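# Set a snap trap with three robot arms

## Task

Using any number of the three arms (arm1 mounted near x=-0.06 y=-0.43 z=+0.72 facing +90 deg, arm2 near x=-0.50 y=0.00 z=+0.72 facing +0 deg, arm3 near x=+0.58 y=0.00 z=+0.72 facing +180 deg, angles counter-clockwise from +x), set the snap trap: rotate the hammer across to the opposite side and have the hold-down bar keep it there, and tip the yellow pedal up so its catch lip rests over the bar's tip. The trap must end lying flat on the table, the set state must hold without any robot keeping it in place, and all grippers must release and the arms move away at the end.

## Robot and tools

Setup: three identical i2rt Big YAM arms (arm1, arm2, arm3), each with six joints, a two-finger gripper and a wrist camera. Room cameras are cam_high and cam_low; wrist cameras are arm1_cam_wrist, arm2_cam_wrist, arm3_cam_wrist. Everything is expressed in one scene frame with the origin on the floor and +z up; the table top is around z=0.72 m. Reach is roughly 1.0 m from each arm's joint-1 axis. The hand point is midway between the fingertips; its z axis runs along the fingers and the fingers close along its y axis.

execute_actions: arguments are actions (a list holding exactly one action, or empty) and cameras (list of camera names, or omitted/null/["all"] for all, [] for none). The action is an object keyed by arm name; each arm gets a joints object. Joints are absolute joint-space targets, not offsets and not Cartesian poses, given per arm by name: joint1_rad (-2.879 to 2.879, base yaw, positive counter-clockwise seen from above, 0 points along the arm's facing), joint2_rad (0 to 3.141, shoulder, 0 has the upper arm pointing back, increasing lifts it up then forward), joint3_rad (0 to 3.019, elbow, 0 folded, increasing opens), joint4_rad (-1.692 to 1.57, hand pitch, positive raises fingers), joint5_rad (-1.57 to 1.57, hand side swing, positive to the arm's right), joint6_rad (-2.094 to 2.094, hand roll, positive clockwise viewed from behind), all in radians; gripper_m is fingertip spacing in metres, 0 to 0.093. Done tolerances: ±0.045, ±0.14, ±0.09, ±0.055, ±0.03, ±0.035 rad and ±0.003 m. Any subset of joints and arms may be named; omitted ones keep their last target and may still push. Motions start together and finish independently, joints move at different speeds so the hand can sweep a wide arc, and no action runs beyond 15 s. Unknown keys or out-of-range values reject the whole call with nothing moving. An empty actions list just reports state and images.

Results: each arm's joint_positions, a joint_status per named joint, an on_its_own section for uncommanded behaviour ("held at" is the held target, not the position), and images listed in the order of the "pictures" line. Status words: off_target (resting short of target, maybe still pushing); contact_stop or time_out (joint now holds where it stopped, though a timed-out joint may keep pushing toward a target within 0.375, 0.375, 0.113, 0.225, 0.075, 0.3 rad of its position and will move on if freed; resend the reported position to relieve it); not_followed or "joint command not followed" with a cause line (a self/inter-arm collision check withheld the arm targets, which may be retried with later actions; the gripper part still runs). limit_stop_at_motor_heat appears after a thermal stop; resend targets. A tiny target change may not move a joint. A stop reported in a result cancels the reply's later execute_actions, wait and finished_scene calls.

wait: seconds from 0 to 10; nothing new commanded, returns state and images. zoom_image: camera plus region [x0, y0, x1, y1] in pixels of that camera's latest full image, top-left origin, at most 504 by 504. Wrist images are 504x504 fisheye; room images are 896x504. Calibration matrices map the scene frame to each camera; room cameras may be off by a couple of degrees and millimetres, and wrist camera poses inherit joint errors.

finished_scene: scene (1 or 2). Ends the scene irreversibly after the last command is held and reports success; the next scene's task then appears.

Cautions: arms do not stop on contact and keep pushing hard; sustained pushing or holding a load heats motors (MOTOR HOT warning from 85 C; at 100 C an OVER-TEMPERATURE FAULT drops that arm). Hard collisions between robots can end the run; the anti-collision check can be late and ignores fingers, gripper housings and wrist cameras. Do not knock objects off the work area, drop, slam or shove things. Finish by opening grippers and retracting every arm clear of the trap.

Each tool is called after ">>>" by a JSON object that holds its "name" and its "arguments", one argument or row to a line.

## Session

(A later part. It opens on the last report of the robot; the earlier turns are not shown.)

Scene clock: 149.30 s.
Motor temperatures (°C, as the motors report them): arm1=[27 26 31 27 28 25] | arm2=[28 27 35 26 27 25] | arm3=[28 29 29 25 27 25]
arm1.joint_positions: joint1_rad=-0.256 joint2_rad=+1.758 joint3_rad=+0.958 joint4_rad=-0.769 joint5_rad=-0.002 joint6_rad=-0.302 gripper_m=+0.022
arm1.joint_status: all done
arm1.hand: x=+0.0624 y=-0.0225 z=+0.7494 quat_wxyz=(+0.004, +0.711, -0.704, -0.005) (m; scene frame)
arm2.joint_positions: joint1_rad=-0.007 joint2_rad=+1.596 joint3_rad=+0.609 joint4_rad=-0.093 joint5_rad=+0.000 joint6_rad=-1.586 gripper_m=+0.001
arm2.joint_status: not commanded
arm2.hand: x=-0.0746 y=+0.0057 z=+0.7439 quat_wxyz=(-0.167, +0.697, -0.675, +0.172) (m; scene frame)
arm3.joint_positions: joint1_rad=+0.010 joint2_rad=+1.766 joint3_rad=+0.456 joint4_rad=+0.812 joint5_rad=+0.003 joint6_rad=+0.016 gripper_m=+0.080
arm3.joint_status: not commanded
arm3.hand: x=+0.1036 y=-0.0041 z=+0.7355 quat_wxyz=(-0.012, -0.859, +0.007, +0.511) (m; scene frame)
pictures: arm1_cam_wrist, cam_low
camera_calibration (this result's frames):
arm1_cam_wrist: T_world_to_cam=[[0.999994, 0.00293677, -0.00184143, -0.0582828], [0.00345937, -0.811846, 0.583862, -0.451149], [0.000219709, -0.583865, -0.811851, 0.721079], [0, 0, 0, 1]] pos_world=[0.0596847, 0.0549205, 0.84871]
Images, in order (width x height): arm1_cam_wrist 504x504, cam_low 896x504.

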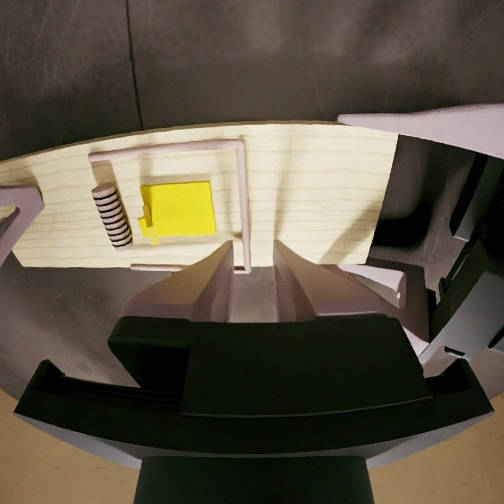

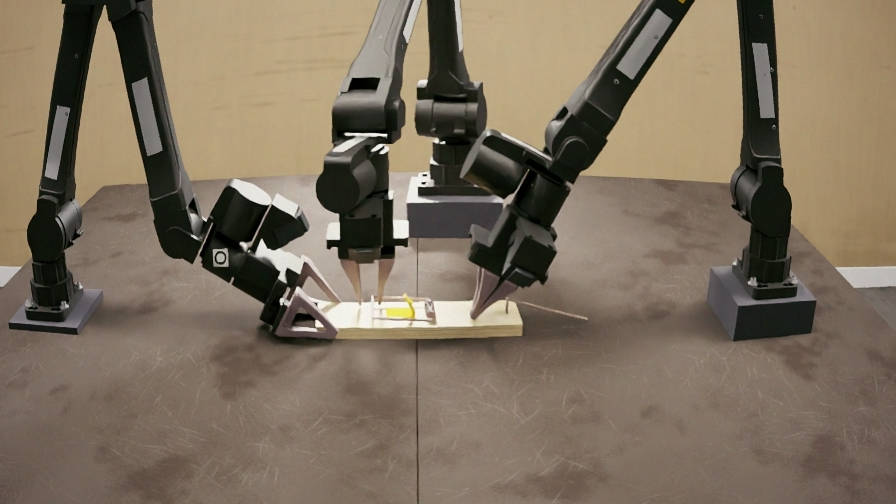

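Lower via j3 (also pulls back toward -y).

>>> {"name": "execute_actions", "arguments": {
  "actions": [
    {"arm1":{"joints":{"joint1_rad":-0.238,"joint2_rad":1.775,"joint3_rad":0.915,"joint4_rad":-0.75}}}
  ],
  "cameras": ["arm1_cam_wrist"]
}}

>>> {"name": "execute_actions", "arguments": {
  "actions": [
    {"arm1":{"joints":{"gripper_m":0}}}
  ],
  "cameras": ["cam_low","arm1_cam_wrist"]
}}

Scene clock: 157.73 s.
Motor temperatures (°C, as the motors report them): arm1=[27 26 30 27 28 25] | arm2=[28 27 34 26 27 25] | arm3=[28 29 28 25 27 25]
arm1.joint_positions: joint1_rad=-0.243 joint2_rad=+1.758 joint3_rad=+0.944 joint4_rad=-0.744 joint5_rad=-0.002 joint6_rad=-0.302 gripper_m=+0.022
arm1.joint_status: all done
arm1.hand: x=+0.0570 y=-0.0222 z=+0.7458 quat_wxyz=(-0.001, +0.715, -0.699, -0.008) (m; scene frame)
arm2.joint_positions: joint1_rad=-0.007 joint2_rad=+1.596 joint3_rad=+0.609 joint4_rad=-0.093 joint5_rad=+0.000 joint6_rad=-1.586 gripper_m=+0.001
arm2.joint_status: not commanded
arm2.hand: x=-0.0746 y=+0.0057 z=+0.7439 quat_wxyz=(-0.167, +0.697, -0.675, +0.172) (m; scene frame)
arm3.joint_positions: joint1_rad=+0.010 joint2_rad=+1.766 joint3_rad=+0.456 joint4_rad=+0.812 joint5_rad=+0.003 joint6_rad=+0.016 gripper_m=+0.080
arm3.joint_status: not commanded
arm3.hand: x=+0.1036 y=-0.0041 z=+0.7355 quat_wxyz=(-0.012, -0.859, +0.007, +0.511) (m; scene frame)
pictures: arm1_cam_wrist
camera_calibration (this result's frames):
arm1_cam_wrist: T_world_to_cam=[[0.999886, 0.0150275, 0.0013771, -0.0550679], [0.0115016, -0.817984, 0.575126, -0.442803], [0.00976918, -0.575045, -0.818063, 0.722597], [0, 0, 0, 1]] pos_world=[0.0530954, 0.0541476, 0.845873]
Images, in order (width x height): arm1_cam_wrist 504x504.

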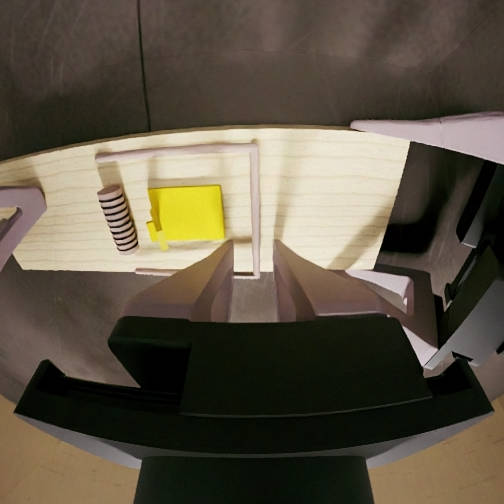

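Scene clock: 158.23 s.
Motor temperatures (°C, as the motors report them): arm1=[27 26 30 27 28 25] | arm2=[28 27 34 26 27 25] | arm3=[28 29 28 25 27 25]
arm1.joint_positions: joint1_rad=-0.242 joint2_rad=+1.758 joint3_rad=+0.943 joint4_rad=-0.740 joint5_rad=+0.005 joint6_rad=-0.302 gripper_m=+0.002
arm1.joint_status: all done
arm1.hand: x=+0.0579 y=-0.0219 z=+0.7456 quat_wxyz=(-0.004, +0.715, -0.699, -0.005) (m; scene frame)
arm2.joint_positions: joint1_rad=-0.007 joint2_rad=+1.596 joint3_rad=+0.609 joint4_rad=-0.093 joint5_rad=+0.000 joint6_rad=-1.586 gripper_m=+0.001
arm2.joint_status: not commanded
arm2.hand: x=-0.0746 y=+0.0057 z=+0.7439 quat_wxyz=(-0.167, +0.697, -0.675, +0.172) (m; scene frame)
arm3.joint_positions: joint1_rad=+0.010 joint2_rad=+1.767 joint3_rad=+0.456 joint4_rad=+0.814 joint5_rad=+0.002 joint6_rad=+0.016 gripper_m=+0.080
arm3.joint_status: not commanded
arm3.hand: x=+0.1035 y=-0.0042 z=+0.7353 quat_wxyz=(-0.012, -0.859, +0.007, +0.511) (m; scene frame)
pictures: arm1_cam_wrist, cam_low
camera_calibration (this result's frames):
arm1_cam_wrist: T_world_to_cam=[[0.999829, 0.0160555, 0.00919868, -0.0617548], [0.00785907, -0.818518, 0.574428, -0.441727], [0.016752, -0.574257, -0.818504, 0.722545], [0, 0, 0, 1]] pos_world=[0.0531118, 0.0543571, 0.845714]
Images, in order (width x height): arm1_cam_wrist 504x504, cam_low 896x504.

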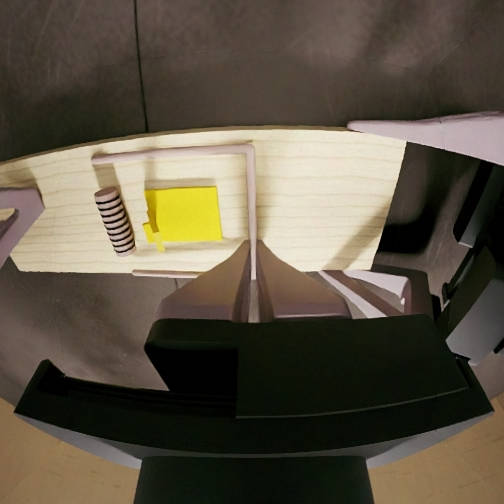

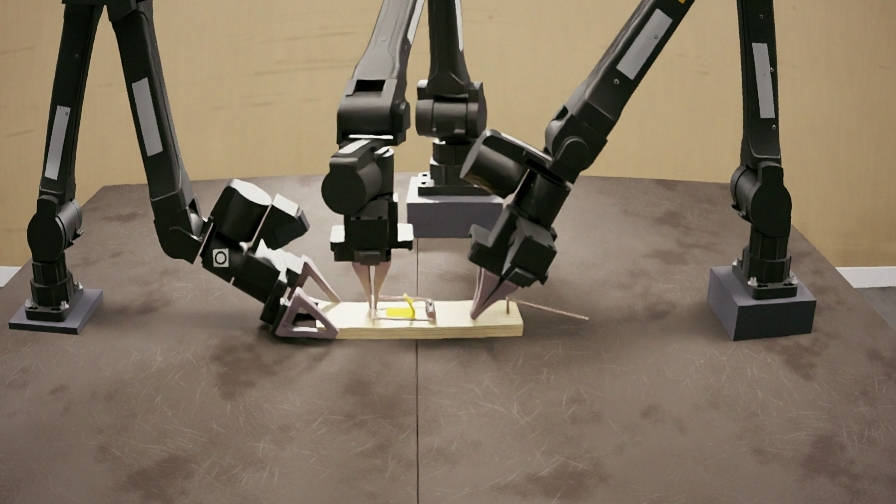

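>>> {"name": "execute_actions", "arguments": {
  "actions": [
    {"arm1":{"joints":{"joint1_rad":-0.2,"joint2_rad":1.665,"joint3_rad":1.0,"joint4_rad":-0.86,"joint6_rad":-0.27}}}
  ],
  "cameras": ["cam_low"]
}}

Scene clock: 169.43 s.
Motor temperatures (°C, as the motors report them): arm1=[27 26 30 27 28 25] | arm2=[28 27 34 26 27 25] | arm3=[28 29 28 25 27 25]
arm1.joint_positions: joint1_rad=-0.220 joint2_rad=+1.701 joint3_rad=+0.959 joint4_rad=-0.819 joint5_rad=+0.014 joint6_rad=-0.286 gripper_m=+0.002
arm1.joint_status: all done
arm1.hand: x=+0.0499 y=-0.0224 z=+0.7727 quat_wxyz=(-0.004, +0.717, -0.697, +0.000) (m; scene frame)
arm2.joint_positions: joint1_rad=-0.008 joint2_rad=+1.596 joint3_rad=+0.609 joint4_rad=-0.092 joint5_rad=+0.000 joint6_rad=-1.586 gripper_m=+0.001
arm2.joint_status: not commanded
arm2.hand: x=-0.0743 y=+0.0052 z=+0.7440 quat_wxyz=(-0.167, +0.697, -0.676, +0.172) (m; scene frame)
arm3.joint_positions: joint1_rad=+0.010 joint2_rad=+1.769 joint3_rad=+0.458 joint4_rad=+0.822 joint5_rad=-0.006 joint6_rad=+0.029 gripper_m=+0.080
arm3.joint_status: not commanded
arm3.hand: x=+0.1018 y=-0.0056 z=+0.7370 quat_wxyz=(-0.019, -0.857, +0.010, +0.515) (m; scene frame)
pictures: cam_low
Images, in order (width x height): cam_low 896x504.

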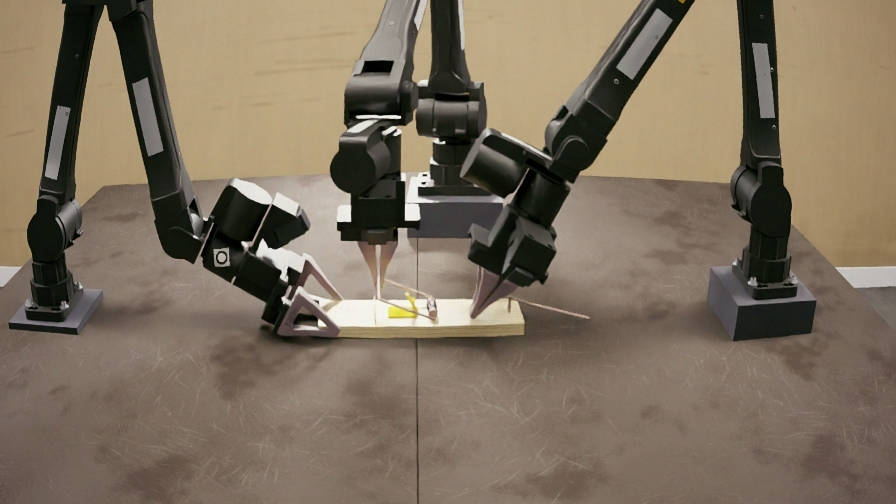

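>>> {"name": "execute_actions", "arguments": {
  "actions": [
    {"arm1":{"joints":{"joint1_rad":-0.135,"joint2_rad":1.61,"joint3_rad":1.02,"joint4_rad":-0.94,"joint6_rad":-0.21}},"arm3":{"joints":{"joint2_rad":1.8,"joint3_rad":0.43,"joint4_rad":0.79}}}
  ],
  "cameras": ["cam_low"]
}}

Scene clock: 177.90 s.
Motor temperatures (°C, as the motors report them): arm1=[27 26 31 27 29 25] | arm2=[28 27 34 26 27 25] | arm3=[28 29 28 25 27 25]
arm1.joint_positions: joint1_rad=-0.164 joint2_rad=+1.640 joint3_rad=+0.973 joint4_rad=-0.902 joint5_rad=+0.024 joint6_rad=-0.228 gripper_m=+0.002
arm1.joint_status: all done
arm1.hand: x=+0.0277 y=-0.0229 z=+0.8015 quat_wxyz=(-0.004, +0.717, -0.697, +0.006) (m; scene frame)
arm2.joint_positions: joint1_rad=-0.008 joint2_rad=+1.596 joint3_rad=+0.609 joint4_rad=-0.092 joint5_rad=+0.000 joint6_rad=-1.586 gripper_m=+0.001
arm2.joint_status: not commanded
arm2.hand: x=-0.0742 y=+0.0052 z=+0.7441 quat_wxyz=(-0.167, +0.697, -0.676, +0.172) (m; scene frame)
arm3.joint_positions: joint1_rad=+0.010 joint2_rad=+1.773 joint3_rad=+0.458 joint4_rad=+0.822 joint5_rad=-0.006 joint6_rad=+0.029 gripper_m=+0.080
arm3.joint_status: all done
arm3.hand: x=+0.1023 y=-0.0056 z=+0.7350 quat_wxyz=(-0.019, -0.858, +0.010, +0.513) (m; scene frame)
pictures: cam_low
Images, in order (width x height): cam_low 896x504.

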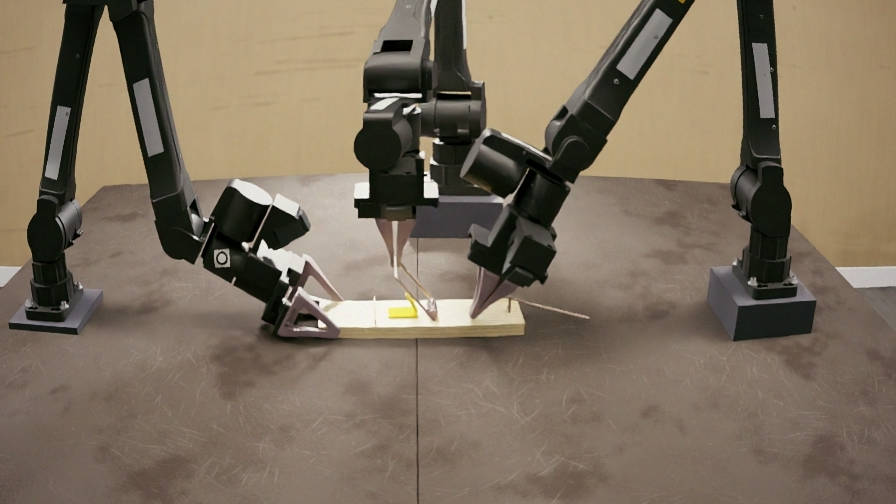

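>>> {"name": "execute_actions", "arguments": {
  "actions": [
    {"arm2":{"joints":{"joint2_rad":1.0,"joint3_rad":0.5,"joint4_rad":-0.8}}}
  ],
  "cameras": []
}}

>>> {"name": "execute_actions", "arguments": {
  "actions": [
    {"arm2":{"joints":{"joint6_rad":0,"gripper_m":0.025}},"arm1":{"joints":{"joint1_rad":-0.035,"joint2_rad":1.595,"joint3_rad":0.99,"joint4_rad":-0.95,"joint6_rad":-0.11}}}
  ],
  "cameras": ["cam_low"]
}}

Scene clock: 189.73 s.
Motor temperatures (°C, as the motors report them): arm1=[27 26 32 27 29 25] | arm2=[28 27 34 26 27 25] | arm3=[28 29 28 25 28 25]
arm1.joint_positions: joint1_rad=-0.164 joint2_rad=+1.640 joint3_rad=+0.973 joint4_rad=-0.903 joint5_rad=+0.022 joint6_rad=-0.227 gripper_m=+0.002
arm1.joint_status: not commanded
arm1.hand: x=+0.0273 y=-0.0230 z=+0.8015 quat_wxyz=(-0.003, +0.717, -0.698, +0.005) (m; scene frame)
arm2.joint_positions: joint1_rad=-0.008 joint2_rad=+1.002 joint3_rad=+0.489 joint4_rad=-0.790 joint5_rad=+0.000 joint6_rad=-1.586 gripper_m=+0.001
arm2.joint_status: all done
arm2.hand: x=-0.2268 y=+0.0038 z=+0.8348 quat_wxyz=(-0.089, +0.712, -0.690, +0.094) (m; scene frame)
arm3.joint_positions: joint1_rad=+0.010 joint2_rad=+1.773 joint3_rad=+0.465 joint4_rad=+0.822 joint5_rad=-0.008 joint6_rad=+0.029 gripper_m=+0.080
arm3.joint_status: not commanded
arm3.hand: x=+0.0990 y=-0.0059 z=+0.7372 quat_wxyz=(-0.020, -0.856, +0.010, +0.516) (m; scene frame)
pictures: none
No camera images: the call's "cameras" was empty. Leave "cameras" out to get every camera's image.

Scene clock: 191.90 s.
Motor temperatures (°C, as the motors report them): arm1=[27 26 32 27 29 25] | arm2=[28 27 34 26 27 25] | arm3=[28 29 28 25 28 25]
arm1.joint_positions: joint1_rad=-0.087 joint2_rad=+1.607 joint3_rad=+0.973 joint4_rad=-0.929 joint5_rad=+0.043 joint6_rad=-0.135 gripper_m=+0.002
arm1.joint_status: joint1_rad time_out (moved +0.077 of +0.129); the others done
arm1.on_its_own: joint1_rad reads -0.087 and still pushes toward -0.035 since a time_out
arm1.hand: x=-0.0011 y=-0.0212 z=+0.8146 quat_wxyz=(-0.012, +0.711, -0.703, +0.011) (m; scene frame)
arm2.joint_positions: joint1_rad=-0.008 joint2_rad=+1.002 joint3_rad=+0.489 joint4_rad=-0.790 joint5_rad=+0.000 joint6_rad=-0.015 gripper_m=+0.025
arm2.joint_status: all done
arm2.hand: x=-0.2268 y=+0.0038 z=+0.8348 quat_wxyz=(-0.130, +0.015, -0.991, +0.003) (m; scene frame)
arm3.joint_positions: joint1_rad=+0.010 joint2_rad=+1.775 joint3_rad=+0.475 joint4_rad=+0.822 joint5_rad=+0.001 joint6_rad=+0.029 gripper_m=+0.080
arm3.joint_status: not commanded
arm3.hand: x=+0.0944 y=-0.0044 z=+0.7395 quat_wxyz=(-0.016, -0.854, +0.012, +0.519) (m; scene frame)
pictures: cam_low
Images, in order (width x height): cam_low 896x504.

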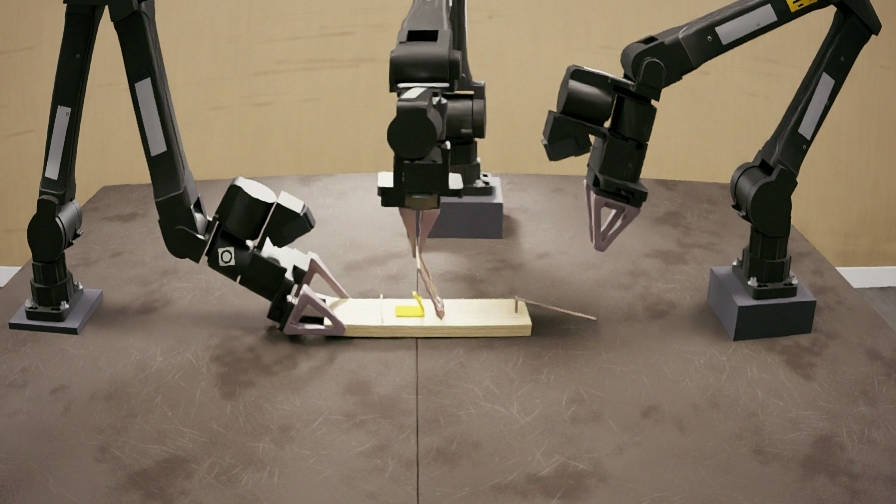

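>>> {"name": "execute_actions", "arguments": {
  "actions": [
    {"arm3":{"joints":{"joint3_rad":0.39,"joint2_rad":1.79}},"arm1":{"joints":{"joint1_rad":0.0,"joint2_rad":1.6,"joint3_rad":0.97,"joint4_rad":-0.94,"joint5_rad":-0.12,"joint6_rad":-0.08}}}
  ],
  "cameras": ["cam_low"]
}}

Scene clock: 199.63 s.
Motor temperatures (°C, as the motors report them): arm1=[27 26 32 27 30 25] | arm2=[28 27 35 26 27 25] | arm3=[28 29 28 25 28 25]
arm1.joint_positions: joint1_rad=-0.062 joint2_rad=+1.598 joint3_rad=+0.973 joint4_rad=-0.933 joint5_rad=-0.068 joint6_rad=-0.101 gripper_m=+0.002
arm1.joint_status: joint1_rad time_out (moved +0.025 of +0.087); joint5_rad time_out (moved -0.111 of -0.163); the others done
arm1.on_its_own: joint1_rad reads -0.062 and still pushes toward +0.000 since a time_out; joint5_rad reads -0.068 and still pushes toward -0.120 since a time_out
arm1.hand: x=-0.0302 y=-0.0178 z=+0.8190 quat_wxyz=(+0.020, +0.708, -0.706, -0.035) (m; scene frame)
arm2.joint_positions: joint1_rad=-0.008 joint2_rad=+1.002 joint3_rad=+0.489 joint4_rad=-0.790 joint5_rad=+0.000 joint6_rad=-0.015 gripper_m=+0.025
arm2.joint_status: not commanded
arm2.hand: x=-0.2268 y=+0.0038 z=+0.8348 quat_wxyz=(-0.130, +0.015, -0.991, +0.003) (m; scene frame)
arm3.joint_positions: joint1_rad=+0.007 joint2_rad=+1.775 joint3_rad=+0.466 joint4_rad=+0.820 joint5_rad=+0.010 joint6_rad=+0.030 gripper_m=+0.080
arm3.joint_status: all done
arm3.hand: x=+0.0989 y=-0.0014 z=+0.7363 quat_wxyz=(-0.012, -0.857, +0.016, +0.515) (m; scene frame)
pictures: cam_low
Images, in order (width x height): cam_low 896x504.

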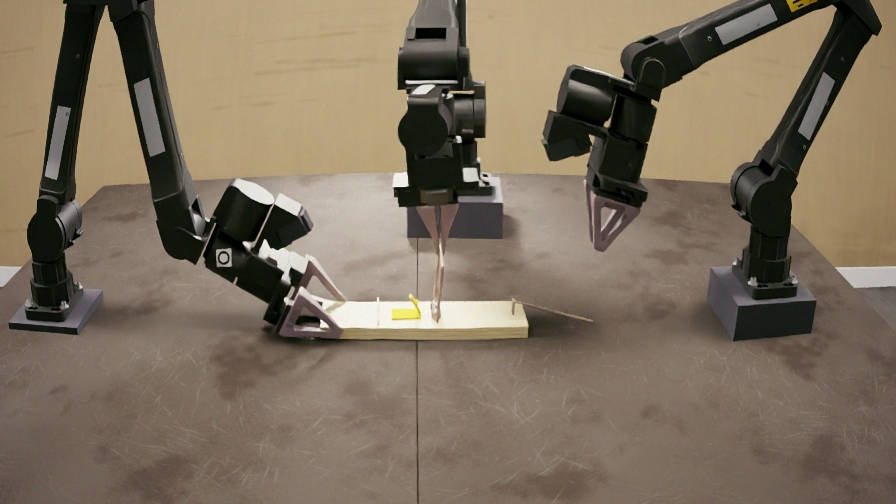

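>>> {"name": "execute_actions", "arguments": {
  "actions": [
    {"arm1":{"joints":{"joint1_rad":0.07,"joint2_rad":1.64,"joint3_rad":0.92,"joint4_rad":-0.885,"joint5_rad":-0.13,"joint6_rad":-0.02}}}
  ],
  "cameras": ["cam_low"]
}}

Scene clock: 208.27 s.
Motor temperatures (°C, as the motors report them): arm1=[27 26 31 27 31 25] | arm2=[28 27 35 26 27 25] | arm3=[28 29 28 25 28 25]
arm1.joint_positions: joint1_rad=+0.013 joint2_rad=+1.612 joint3_rad=+0.946 joint4_rad=-0.889 joint5_rad=-0.080 joint6_rad=-0.036 gripper_m=+0.002
arm1.joint_status: joint1_rad time_out (moved +0.075 of +0.132); joint5_rad time_out (moved -0.012 of -0.062); the others done
arm1.on_its_own: joint1_rad reads +0.013 and still pushes toward +0.070 since a time_out; joint5_rad reads -0.080 and still pushes toward -0.130 since a time_out
arm1.hand: x=-0.0634 y=-0.0204 z=+0.8058 quat_wxyz=(+0.026, +0.711, -0.702, -0.039) (m; scene frame)
arm2.joint_positions: joint1_rad=-0.008 joint2_rad=+1.002 joint3_rad=+0.489 joint4_rad=-0.790 joint5_rad=+0.000 joint6_rad=-0.015 gripper_m=+0.025
arm2.joint_status: not commanded
arm2.hand: x=-0.2268 y=+0.0038 z=+0.8348 quat_wxyz=(-0.130, +0.015, -0.991, +0.003) (m; scene frame)
arm3.joint_positions: joint1_rad=+0.007 joint2_rad=+1.775 joint3_rad=+0.464 joint4_rad=+0.820 joint5_rad=+0.011 joint6_rad=+0.027 gripper_m=+0.080
arm3.joint_status: not commanded
arm3.hand: x=+0.0997 y=-0.0012 z=+0.7358 quat_wxyz=(-0.011, -0.857, +0.015, +0.514) (m; scene frame)
pictures: cam_low
Images, in order (width x height): cam_low 896x504.

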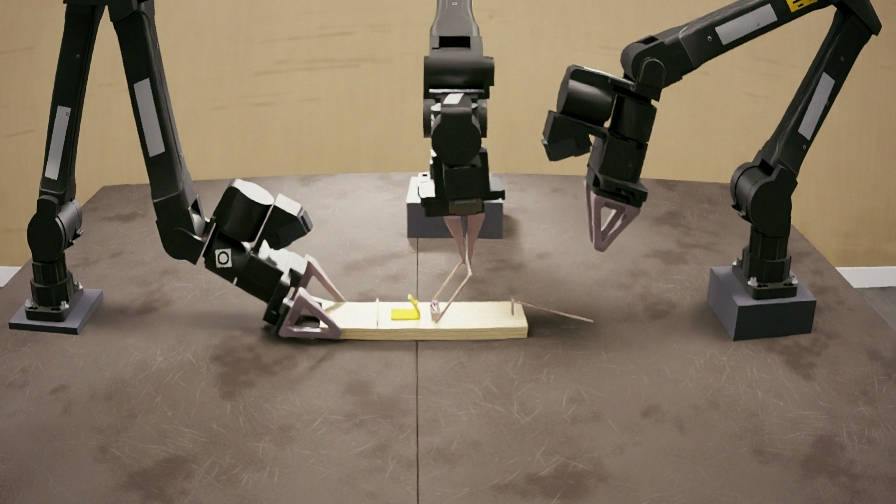

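>>> {"name": "execute_actions", "arguments": {
  "actions": [
    {"arm1":{"joints":{"joint1_rad":0.085,"joint2_rad":1.72,"joint3_rad":0.875,"joint4_rad":-0.82,"joint6_rad":0.01}}}
  ],
  "cameras": ["cam_low"]
}}

>>> {"name": "execute_actions", "arguments": {
  "actions": [
    {"arm1":{"joints":{"joint1_rad":0.075,"joint2_rad":1.78,"joint3_rad":0.85,"joint4_rad":-0.75,"joint6_rad":0.015}}}
  ],
  "cameras": ["cam_low"]
}}

Scene clock: 224.23 s.
Motor temperatures (°C, as the motors report them): arm1=[27 26 30 27 33 25] | arm2=[28 27 36 26 27 25] | arm3=[28 29 28 25 28 24]
arm1.joint_positions: joint1_rad=+0.050 joint2_rad=+1.665 joint3_rad=+0.921 joint4_rad=-0.822 joint5_rad=-0.105 joint6_rad=-0.004 gripper_m=+0.002
arm1.joint_status: all done
arm1.hand: x=-0.0828 y=-0.0230 z=+0.7786 quat_wxyz=(+0.039, +0.712, -0.700, -0.042) (m; scene frame)
arm2.joint_positions: joint1_rad=-0.008 joint2_rad=+1.002 joint3_rad=+0.489 joint4_rad=-0.790 joint5_rad=+0.000 joint6_rad=-0.015 gripper_m=+0.025
arm2.joint_status: not commanded
arm2.hand: x=-0.2268 y=+0.0038 z=+0.8348 quat_wxyz=(-0.130, +0.015, -0.991, +0.003) (m; scene frame)
arm3.joint_positions: joint1_rad=+0.007 joint2_rad=+1.775 joint3_rad=+0.460 joint4_rad=+0.819 joint5_rad=+0.012 joint6_rad=+0.020 gripper_m=+0.080
arm3.joint_status: not commanded
arm3.hand: x=+0.1021 y=-0.0011 z=+0.7338 quat_wxyz=(-0.008, -0.859, +0.012, +0.512) (m; scene frame)
pictures: cam_low
Images, in order (width x height): cam_low 896x504.

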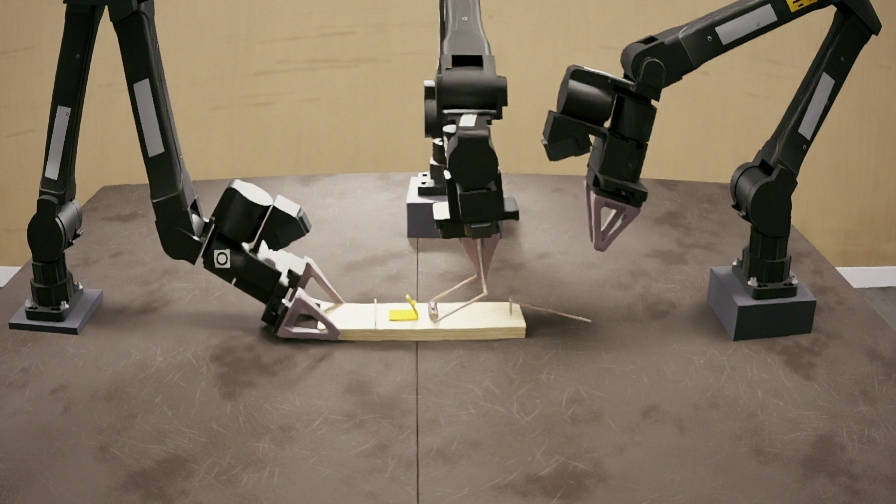

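Scene clock: 224.93 s.
Motor temperatures (°C, as the motors report them): arm1=[27 26 30 27 33 25] | arm2=[28 27 36 26 27 25] | arm3=[28 29 28 25 28 24]
arm1.joint_positions: joint1_rad=+0.056 joint2_rad=+1.715 joint3_rad=+0.899 joint4_rad=-0.752 joint5_rad=-0.123 joint6_rad=+0.001 gripper_m=+0.002
arm1.joint_status: all done
arm1.hand: x=-0.0887 y=-0.0246 z=+0.7540 quat_wxyz=(+0.047, +0.712, -0.699, -0.048) (m; scene frame)
arm2.joint_positions: joint1_rad=-0.008 joint2_rad=+1.002 joint3_rad=+0.489 joint4_rad=-0.790 joint5_rad=+0.000 joint6_rad=-0.015 gripper_m=+0.025
arm2.joint_status: not commanded
arm2.hand: x=-0.2268 y=+0.0038 z=+0.8348 quat_wxyz=(-0.130, +0.015, -0.991, +0.003) (m; scene frame)
arm3.joint_positions: joint1_rad=+0.007 joint2_rad=+1.772 joint3_rad=+0.455 joint4_rad=+0.819 joint5_rad=+0.010 joint6_rad=+0.019 gripper_m=+0.080
arm3.joint_status: not commanded
arm3.hand: x=+0.1041 y=-0.0014 z=+0.7338 quat_wxyz=(-0.009, -0.859, +0.011, +0.511) (m; scene frame)
pictures: cam_low
Images, in order (width x height): cam_low 896x504.

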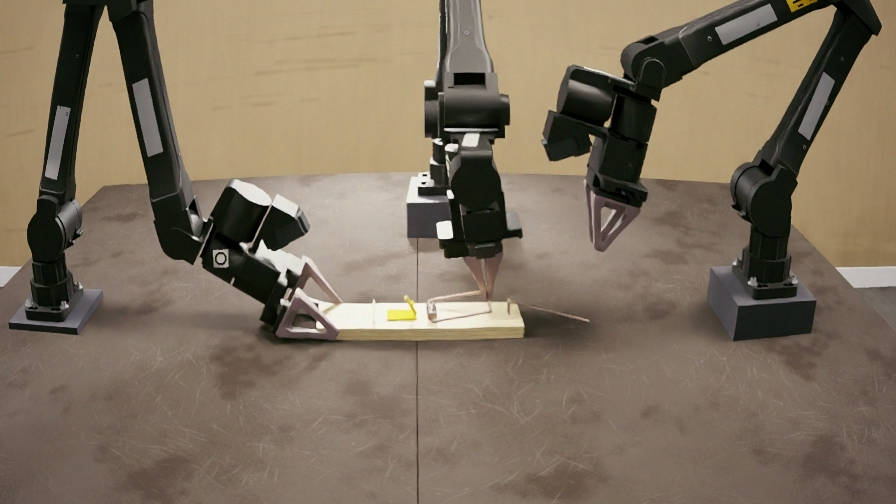

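>>> {"name": "execute_actions", "arguments": {
  "actions": [
    {"arm1":{"joints":{"joint1_rad":0.09,"joint2_rad":1.70,"joint3_rad":0.725,"joint4_rad":-0.53,"joint5_rad":-0.07,"joint6_rad":0.04}},"arm3":{"joints":{"joint3_rad":0.44}}}
  ],
  "cameras": []
}}

>>> {"name": "execute_actions", "arguments": {
  "actions": [
    {"arm1":{"joints":{"joint1_rad":0.115,"joint2_rad":1.645,"joint3_rad":0.595,"joint4_rad":-0.265,"joint5_rad":0.0,"joint6_rad":0.07}}}
  ],
  "cameras": ["cam_low","arm1_cam_wrist"]
}}

Scene clock: 243.80 s.
Motor temperatures (°C, as the motors report them): arm1=[27 26 29 27 31 25] | arm2=[28 27 36 26 27 25] | arm3=[28 29 28 25 28 25]
arm1.joint_positions: joint1_rad=+0.079 joint2_rad=+1.634 joint3_rad=+0.775 joint4_rad=-0.534 joint5_rad=-0.068 joint6_rad=+0.024 gripper_m=+0.002
arm1.joint_status: all done
arm1.hand: x=-0.0887 y=-0.0245 z=+0.7543 quat_wxyz=(-0.032, +0.712, -0.696, -0.092) (m; scene frame)
arm2.joint_positions: joint1_rad=-0.008 joint2_rad=+1.002 joint3_rad=+0.489 joint4_rad=-0.790 joint5_rad=+0.000 joint6_rad=-0.015 gripper_m=+0.025
arm2.joint_status: not commanded
arm2.hand: x=-0.2268 y=+0.0038 z=+0.8348 quat_wxyz=(-0.130, +0.015, -0.991, +0.003) (m; scene frame)
arm3.joint_positions: joint1_rad=+0.007 joint2_rad=+1.772 joint3_rad=+0.456 joint4_rad=+0.819 joint5_rad=+0.010 joint6_rad=+0.019 gripper_m=+0.080
arm3.joint_status: all done
arm3.hand: x=+0.1035 y=-0.0014 z=+0.7342 quat_wxyz=(-0.009, -0.859, +0.011, +0.511) (m; scene frame)
pictures: none
No camera images: the call's "cameras" was empty. Leave "cameras" out to get every camera's image.

Scene clock: 244.80 s.
Motor temperatures (°C, as the motors report them): arm1=[27 26 29 27 31 25] | arm2=[28 27 36 26 27 25] | arm3=[28 29 28 25 28 25]
arm1.joint_positions: joint1_rad=+0.109 joint2_rad=+1.579 joint3_rad=+0.641 joint4_rad=-0.265 joint5_rad=+0.000 joint6_rad=+0.048 gripper_m=+0.002
arm1.joint_status: all done
arm1.hand: x=-0.0894 y=-0.0237 z=+0.7523 quat_wxyz=(-0.118, +0.703, -0.687, -0.141) (m; scene frame)
arm2.joint_positions: joint1_rad=-0.008 joint2_rad=+1.002 joint3_rad=+0.489 joint4_rad=-0.790 joint5_rad=+0.000 joint6_rad=-0.015 gripper_m=+0.025
arm2.joint_status: not commanded
arm2.hand: x=-0.2268 y=+0.0038 z=+0.8348 quat_wxyz=(-0.130, +0.015, -0.991, +0.003) (m; scene frame)
arm3.joint_positions: joint1_rad=+0.007 joint2_rad=+1.772 joint3_rad=+0.456 joint4_rad=+0.819 joint5_rad=+0.010 joint6_rad=+0.018 gripper_m=+0.080
arm3.joint_status: not commanded
arm3.hand: x=+0.1035 y=-0.0014 z=+0.7342 quat_wxyz=(-0.009, -0.859, +0.011, +0.511) (m; scene frame)
pictures: arm1_cam_wrist, cam_low
camera_calibration (this result's frames):
arm1_cam_wrist: T_world_to_cam=[[0.999631, 0.0172953, -0.0209228, 0.108125], [0.0220548, -0.966816, 0.25452, -0.207522], [-0.0158265, -0.254887, -0.966841, 0.845756], [0, 0, 0, 1]] pos_world=[-0.0901232, 0.0130671, 0.872793]
Images, in order (width x height): arm1_cam_wrist 504x504, cam_low 896x504.

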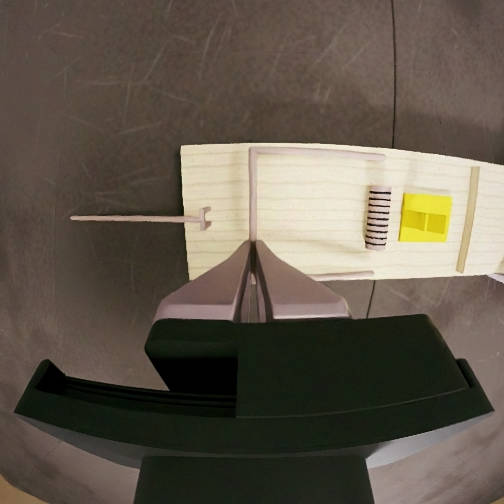

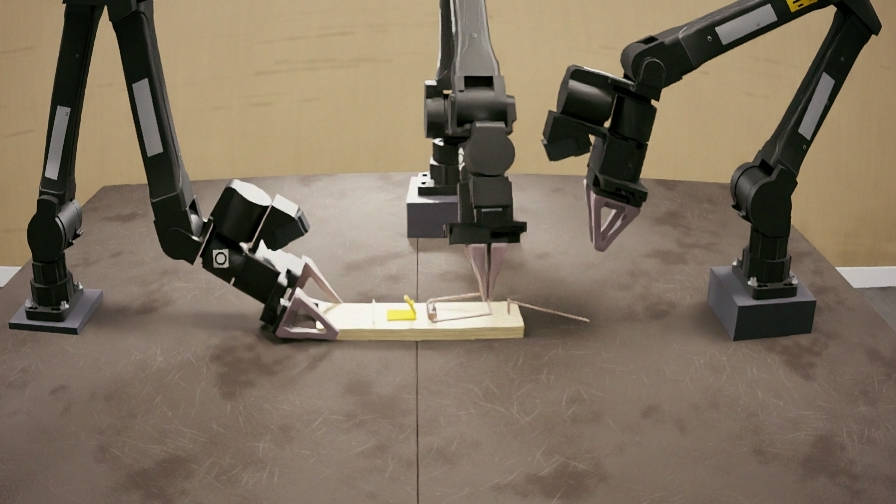

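>>> {"name": "execute_actions", "arguments": {
  "actions": [
    {"arm1":{"joints":{"joint2_rad":1.63,"joint3_rad":0.46,"joint4_rad":0.045,"joint6_rad":0.09}}}
  ],
  "cameras": []
}}

>>> {"name": "execute_actions", "arguments": {
  "actions": [
    {"arm1":{"joints":{"joint2_rad":1.70,"joint3_rad":0.35,"joint4_rad":0.41,"joint6_rad":0.1}},"arm2":{"joints":{"joint1_rad":-0.055,"joint2_rad":1.39,"joint3_rad":0.575,"joint4_rad":-0.57}}}
  ]
}}

Scene clock: 256.93 s.
Motor temperatures (°C, as the motors report them): arm1=[27 26 29 27 30 25] | arm2=[28 27 36 26 27 25] | arm3=[28 29 28 25 28 25]
arm1.joint_positions: joint1_rad=+0.110 joint2_rad=+1.565 joint3_rad=+0.505 joint4_rad=+0.061 joint5_rad=+0.000 joint6_rad=+0.062 gripper_m=+0.002
arm1.joint_status: all done
arm1.hand: x=-0.0897 y=-0.0236 z=+0.7506 quat_wxyz=(-0.182, +0.681, -0.676, -0.216) (m; scene frame)
arm2.joint_positions: joint1_rad=-0.008 joint2_rad=+1.002 joint3_rad=+0.489 joint4_rad=-0.790 joint5_rad=+0.000 joint6_rad=-0.015 gripper_m=+0.025
arm2.joint_status: not commanded
arm2.hand: x=-0.2268 y=+0.0038 z=+0.8348 quat_wxyz=(-0.130, +0.015, -0.991, +0.003) (m; scene frame)
arm3.joint_positions: joint1_rad=+0.007 joint2_rad=+1.772 joint3_rad=+0.456 joint4_rad=+0.819 joint5_rad=+0.010 joint6_rad=+0.018 gripper_m=+0.080
arm3.joint_status: not commanded
arm3.hand: x=+0.1035 y=-0.0014 z=+0.7344 quat_wxyz=(-0.009, -0.859, +0.011, +0.512) (m; scene frame)
pictures: none
No camera images: the call's "cameras" was empty. Leave "cameras" out to get every camera's image.

Scene clock: 258.03 s.
Motor temperatures (°C, as the motors report them): arm1=[27 26 29 27 30 25] | arm2=[28 27 36 26 27 25] | arm3=[28 29 28 25 28 25]
arm1.joint_positions: joint1_rad=+0.107 joint2_rad=+1.633 joint3_rad=+0.389 joint4_rad=+0.441 joint5_rad=-0.005 joint6_rad=+0.115 gripper_m=+0.002
arm1.joint_status: all done
arm1.hand: x=-0.0892 y=-0.0244 z=+0.7467 quat_wxyz=(-0.234, +0.640, -0.671, -0.293) (m; scene frame)
arm2.joint_positions: joint1_rad=-0.048 joint2_rad=+1.364 joint3_rad=+0.557 joint4_rad=-0.587 joint5_rad=+0.000 joint6_rad=-0.007 gripper_m=+0.025
arm2.joint_status: all done
arm2.hand: x=-0.1820 y=-0.0088 z=+0.7703 quat_wxyz=(-0.085, -0.009, -0.996, +0.005) (m; scene frame)
arm3.joint_positions: joint1_rad=+0.007 joint2_rad=+1.772 joint3_rad=+0.456 joint4_rad=+0.819 joint5_rad=+0.009 joint6_rad=+0.018 gripper_m=+0.080
arm3.joint_status: not commanded
arm3.hand: x=+0.1035 y=-0.0016 z=+0.7344 quat_wxyz=(-0.009, -0.859, +0.011, +0.512) (m; scene frame)
pictures: arm1_cam_wrist, arm2_cam_wrist, arm3_cam_wrist, cam_high, cam_low
camera_calibration (this result's frames):
arm1_cam_wrist: T_world_to_cam=[[0.995608, -0.0217846, -0.0910452, 0.158937], [-0.0341789, -0.989998, -0.136878, 0.0799312], [-0.0871528, 0.139389, -0.986395, 0.857974], [0, 0, 0, 1]] pos_world=[-0.0807326, -0.036998, 0.871713]
arm2_cam_wrist: T_world_to_cam=[[-0.0342175, -0.999412, 0.0023783, -0.0176961], [-0.901331, 0.0318874, 0.431955, -0.487579], [-0.431777, 0.0126368, -0.901892, 0.742763], [0, 0, 0, 1]] pos_world=[-0.119368, -0.0115242, 0.880546]
arm3_cam_wrist: T_world_to_cam=[[0.0180326, 0.999667, -0.0184327, 0.0122641], [0.901147, -0.0242365, -0.432836, 0.23355], [-0.433139, -0.00880543, -0.901284, 0.830074], [0, 0, 0, 1]] pos_world=[0.148854, 0.000709521, 0.849447]
Images, in order (width x height): arm1_cam_wrist 504x504, arm2_cam_wrist 504x504, arm3_cam_wrist 504x504, cam_high 896x504, cam_low 896x504.

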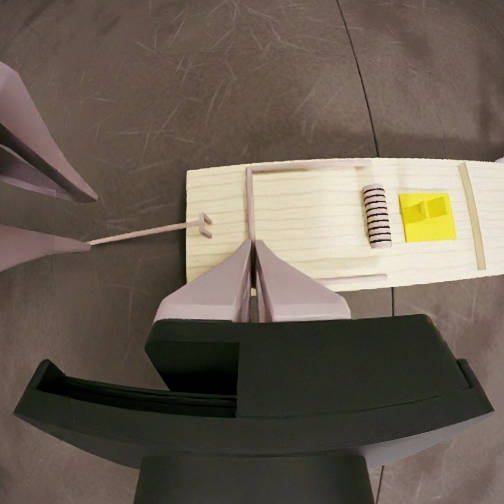

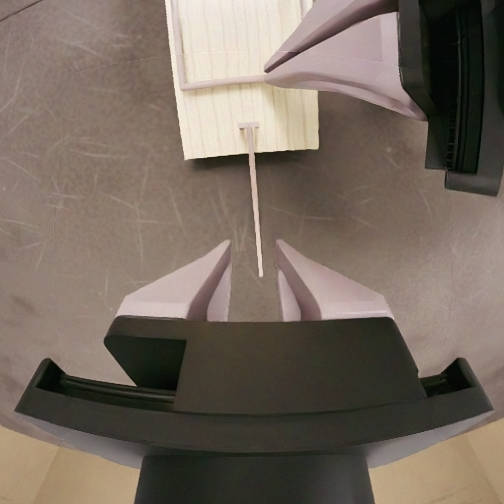

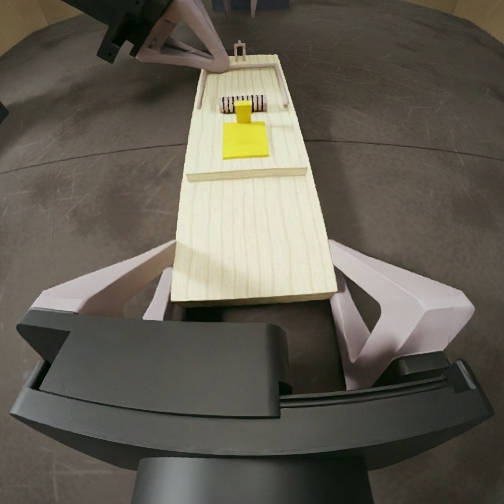

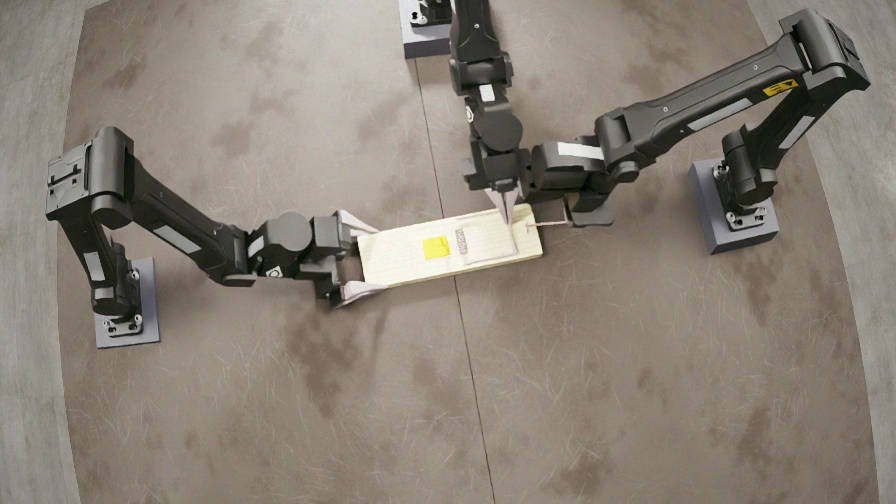

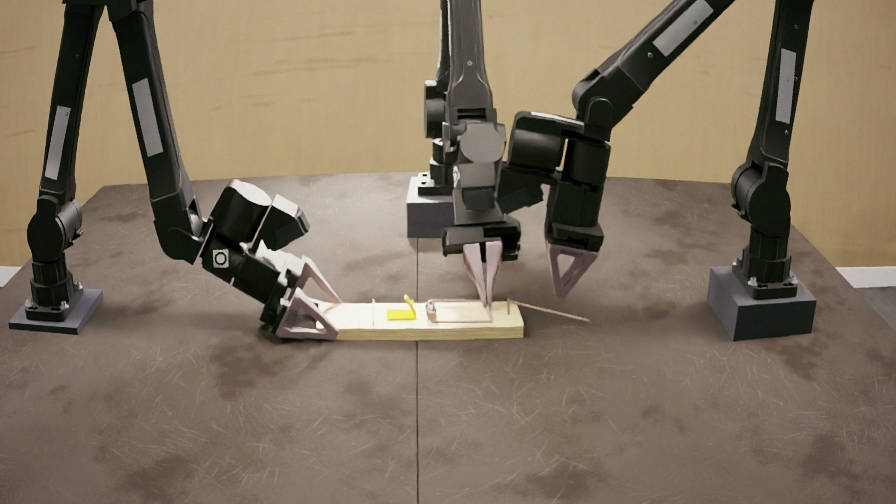

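>>> {"name": "execute_actions", "arguments": {
  "actions": [
    {"arm2":{"joints":{"joint1_rad":-0.062,"joint2_rad":1.336,"joint3_rad":0.41,"joint4_rad":-0.27}}}
  ],
  "cameras": []
}}

>>> {"name": "execute_actions", "arguments": {
  "actions": [
    {"arm2":{"joints":{"joint2_rad":1.47,"joint3_rad":0.39,"joint4_rad":-0.125}}}
  ],
  "cameras": ["cam_low","arm2_cam_wrist"]
}}

Scene clock: 274.37 s.
Motor temperatures (°C, as the motors report them): arm1=[27 26 29 27 30 25] | arm2=[28 27 36 26 27 25] | arm3=[28 29 28 25 28 25]
arm1.joint_positions: joint1_rad=+0.108 joint2_rad=+1.633 joint3_rad=+0.389 joint4_rad=+0.441 joint5_rad=-0.002 joint6_rad=+0.088 gripper_m=+0.002
arm1.joint_status: not commanded
arm1.hand: x=-0.0893 y=-0.0244 z=+0.7467 quat_wxyz=(-0.239, +0.649, -0.662, -0.289) (m; scene frame)
arm2.joint_positions: joint1_rad=-0.052 joint2_rad=+1.342 joint3_rad=+0.401 joint4_rad=-0.283 joint5_rad=+0.000 joint6_rad=-0.007 gripper_m=+0.025
arm2.joint_status: all done
arm2.hand: x=-0.1896 y=-0.0100 z=+0.7478 quat_wxyz=(-0.169, -0.011, -0.986, +0.007) (m; scene frame)
arm3.joint_positions: joint1_rad=+0.007 joint2_rad=+1.772 joint3_rad=+0.456 joint4_rad=+0.819 joint5_rad=+0.009 joint6_rad=+0.018 gripper_m=+0.080
arm3.joint_status: not commanded
arm3.hand: x=+0.1035 y=-0.0016 z=+0.7344 quat_wxyz=(-0.009, -0.859, +0.011, +0.512) (m; scene frame)
pictures: none
No camera images: the call's "cameras" was empty. Leave "cameras" out to get every camera's image.

Scene clock: 275.20 s.
Motor temperatures (°C, as the motors report them): arm1=[27 26 29 27 30 25] | arm2=[28 27 36 26 27 25] | arm3=[28 29 28 25 28 25]
arm1.joint_positions: joint1_rad=+0.108 joint2_rad=+1.633 joint3_rad=+0.389 joint4_rad=+0.441 joint5_rad=-0.002 joint6_rad=+0.088 gripper_m=+0.002
arm1.joint_status: not commanded
arm1.hand: x=-0.0893 y=-0.0244 z=+0.7467 quat_wxyz=(-0.239, +0.649, -0.662, -0.289) (m; scene frame)
arm2.joint_positions: joint1_rad=-0.053 joint2_rad=+1.443 joint3_rad=+0.395 joint4_rad=-0.138 joint5_rad=-0.001 joint6_rad=-0.007 gripper_m=+0.025
arm2.joint_status: all done
arm2.hand: x=-0.1764 y=-0.0107 z=+0.7290 quat_wxyz=(-0.188, -0.011, -0.982, +0.007) (m; scene frame)
arm3.joint_positions: joint1_rad=+0.007 joint2_rad=+1.772 joint3_rad=+0.456 joint4_rad=+0.819 joint5_rad=+0.009 joint6_rad=+0.018 gripper_m=+0.080
arm3.joint_status: not commanded
arm3.hand: x=+0.1035 y=-0.0016 z=+0.7344 quat_wxyz=(-0.009, -0.859, +0.011, +0.512) (m; scene frame)
pictures: arm2_cam_wrist, cam_low
camera_calibration (this result's frames):
arm2_cam_wrist: T_world_to_cam=[[-0.0374668, -0.999298, 0.000519553, -0.0184891], [-0.970951, 0.0365269, 0.236476, -0.334348], [-0.236329, 0.00835554, -0.971637, 0.793201], [0, 0, 0, 1]] pos_world=[-0.137871, -0.0128911, 0.849778]
Images, in order (width x height): arm2_cam_wrist 504x504, cam_low 896x504.

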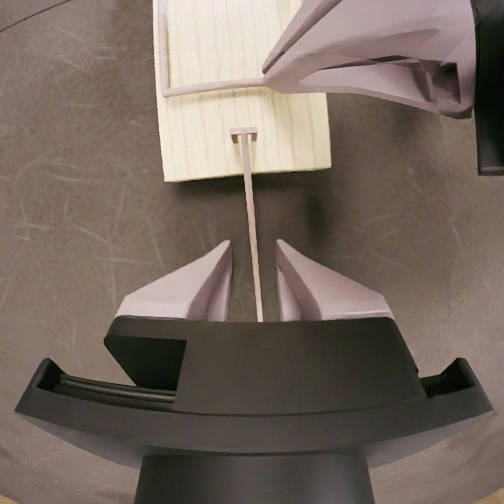

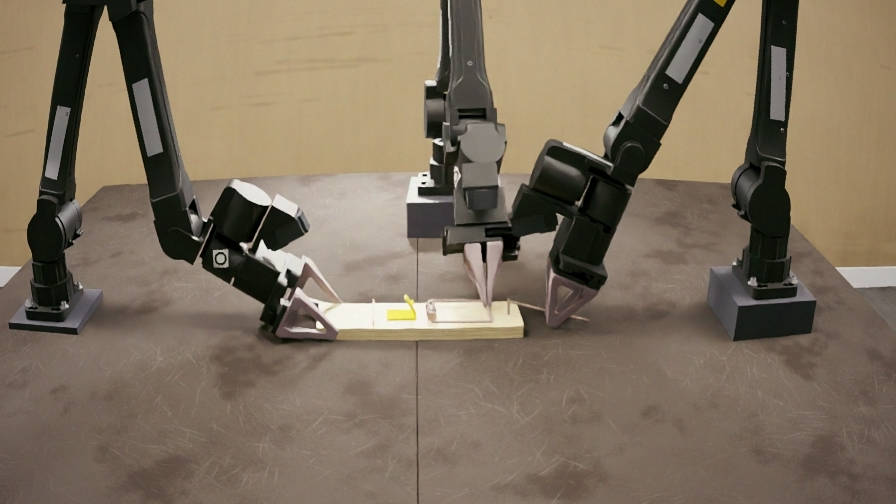

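>>> {"name": "execute_actions", "arguments": {
  "actions": [
    {"arm2":{"joints":{"gripper_m":0}}}
  ],
  "cameras": []
}}

>>> {"name": "execute_actions", "arguments": {
  "actions": [
    {"arm2":{"joints":{"joint2_rad":1.29,"joint3_rad":0.38,"joint4_rad":-0.21}}}
  ],
  "cameras": ["cam_low"]
}}

>>> {"name": "execute_actions", "arguments": {
  "actions": [
    {"arm2":{"joints":{"joint1_rad":-0.04,"joint2_rad":1.15,"joint3_rad":0.44,"joint4_rad":-0.29}}}
  ],
  "cameras": ["cam_low"]
}}

Scene clock: 286.03 s.
Motor temperatures (°C, as the motors report them): arm1=[27 26 29 27 30 25] | arm2=[28 27 35 26 27 25] | arm3=[28 29 28 25 28 25]
arm1.joint_positions: joint1_rad=+0.108 joint2_rad=+1.633 joint3_rad=+0.389 joint4_rad=+0.442 joint5_rad=-0.002 joint6_rad=+0.088 gripper_m=+0.002
arm1.joint_status: not commanded
arm1.hand: x=-0.0894 y=-0.0242 z=+0.7468 quat_wxyz=(-0.239, +0.649, -0.662, -0.290) (m; scene frame)
arm2.joint_positions: joint1_rad=-0.053 joint2_rad=+1.445 joint3_rad=+0.395 joint4_rad=-0.134 joint5_rad=-0.001 joint6_rad=-0.025 gripper_m=+0.002
arm2.joint_status: all done
arm2.hand: x=-0.1759 y=-0.0107 z=+0.7288 quat_wxyz=(-0.189, -0.002, -0.982, +0.008) (m; scene frame)
arm3.joint_positions: joint1_rad=+0.007 joint2_rad=+1.772 joint3_rad=+0.456 joint4_rad=+0.819 joint5_rad=+0.009 joint6_rad=+0.018 gripper_m=+0.080
arm3.joint_status: not commanded
arm3.hand: x=+0.1035 y=-0.0016 z=+0.7344 quat_wxyz=(-0.009, -0.859, +0.011, +0.512) (m; scene frame)
pictures: none
No camera images: the call's "cameras" was empty. Leave "cameras" out to get every camera's image.

Scene clock: 286.83 s.
Motor temperatures (°C, as the motors report them): arm1=[27 26 29 27 30 25] | arm2=[28 27 35 26 27 25] | arm3=[28 28 28 25 28 25]
arm1.joint_positions: joint1_rad=+0.108 joint2_rad=+1.633 joint3_rad=+0.389 joint4_rad=+0.442 joint5_rad=-0.002 joint6_rad=+0.088 gripper_m=+0.002
arm1.joint_status: not commanded
arm1.hand: x=-0.0894 y=-0.0242 z=+0.7468 quat_wxyz=(-0.239, +0.649, -0.662, -0.290) (m; scene frame)
arm2.joint_positions: joint1_rad=-0.053 joint2_rad=+1.307 joint3_rad=+0.381 joint4_rad=-0.202 joint5_rad=-0.001 joint6_rad=-0.033 gripper_m=+0.002
arm2.joint_status: all done
arm2.hand: x=-0.1769 y=-0.0104 z=+0.7593 quat_wxyz=(-0.216, +0.002, -0.976, +0.010) (m; scene frame)
arm3.joint_positions: joint1_rad=+0.007 joint2_rad=+1.772 joint3_rad=+0.456 joint4_rad=+0.819 joint5_rad=+0.009 joint6_rad=+0.018 gripper_m=+0.080
arm3.joint_status: not commanded
arm3.hand: x=+0.1035 y=-0.0016 z=+0.7344 quat_wxyz=(-0.009, -0.859, +0.011, +0.512) (m; scene frame)
pictures: cam_low
Images, in order (width x height): cam_low 896x504.

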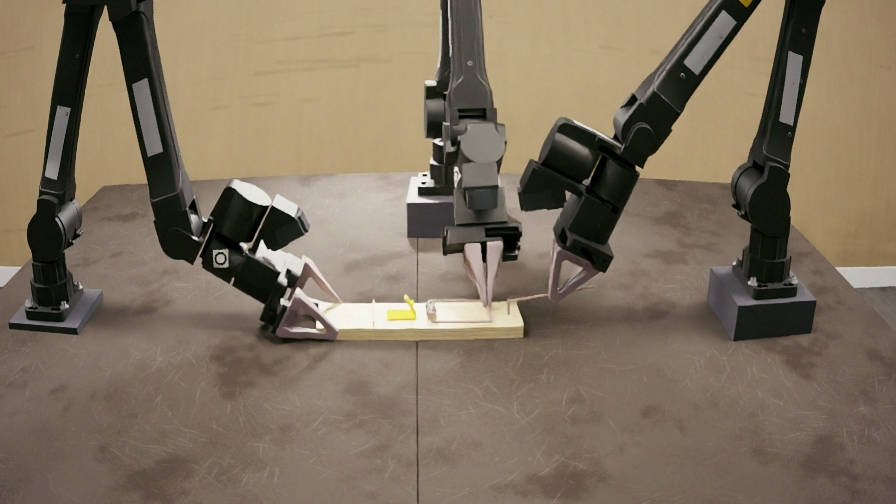

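Scene clock: 287.63 s.
Motor temperatures (°C, as the motors report them): arm1=[27 26 29 27 30 25] | arm2=[28 27 35 26 27 25] | arm3=[28 28 28 25 28 25]
arm1.joint_positions: joint1_rad=+0.114 joint2_rad=+1.633 joint3_rad=+0.389 joint4_rad=+0.452 joint5_rad=-0.002 joint6_rad=+0.088 gripper_m=+0.002
arm1.joint_status: not commanded
arm1.hand: x=-0.0916 y=-0.0227 z=+0.7486 quat_wxyz=(-0.241, +0.649, -0.659, -0.294) (m; scene frame)
arm2.joint_positions: joint1_rad=-0.046 joint2_rad=+1.187 joint3_rad=+0.408 joint4_rad=-0.271 joint5_rad=-0.007 joint6_rad=-0.033 gripper_m=+0.002
arm2.joint_status: all done
arm2.hand: x=-0.1628 y=-0.0071 z=+0.7982 quat_wxyz=(-0.254, +0.006, -0.967, +0.007) (m; scene frame)
arm3.joint_positions: joint1_rad=+0.007 joint2_rad=+1.773 joint3_rad=+0.461 joint4_rad=+0.816 joint5_rad=+0.014 joint6_rad=+0.020 gripper_m=+0.080
arm3.joint_status: not commanded
arm3.hand: x=+0.1014 y=-0.0008 z=+0.7347 quat_wxyz=(-0.008, -0.859, +0.013, +0.512) (m; scene frame)
pictures: cam_low
Images, in order (width x height): cam_low 896x504.

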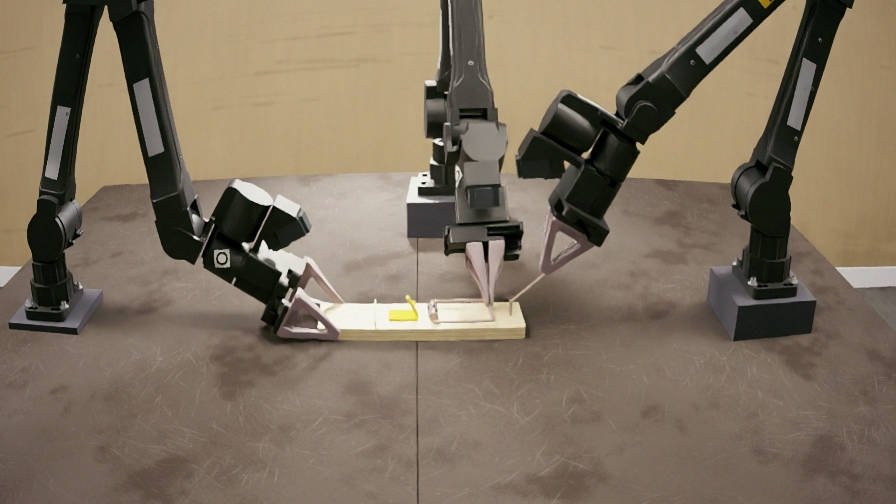

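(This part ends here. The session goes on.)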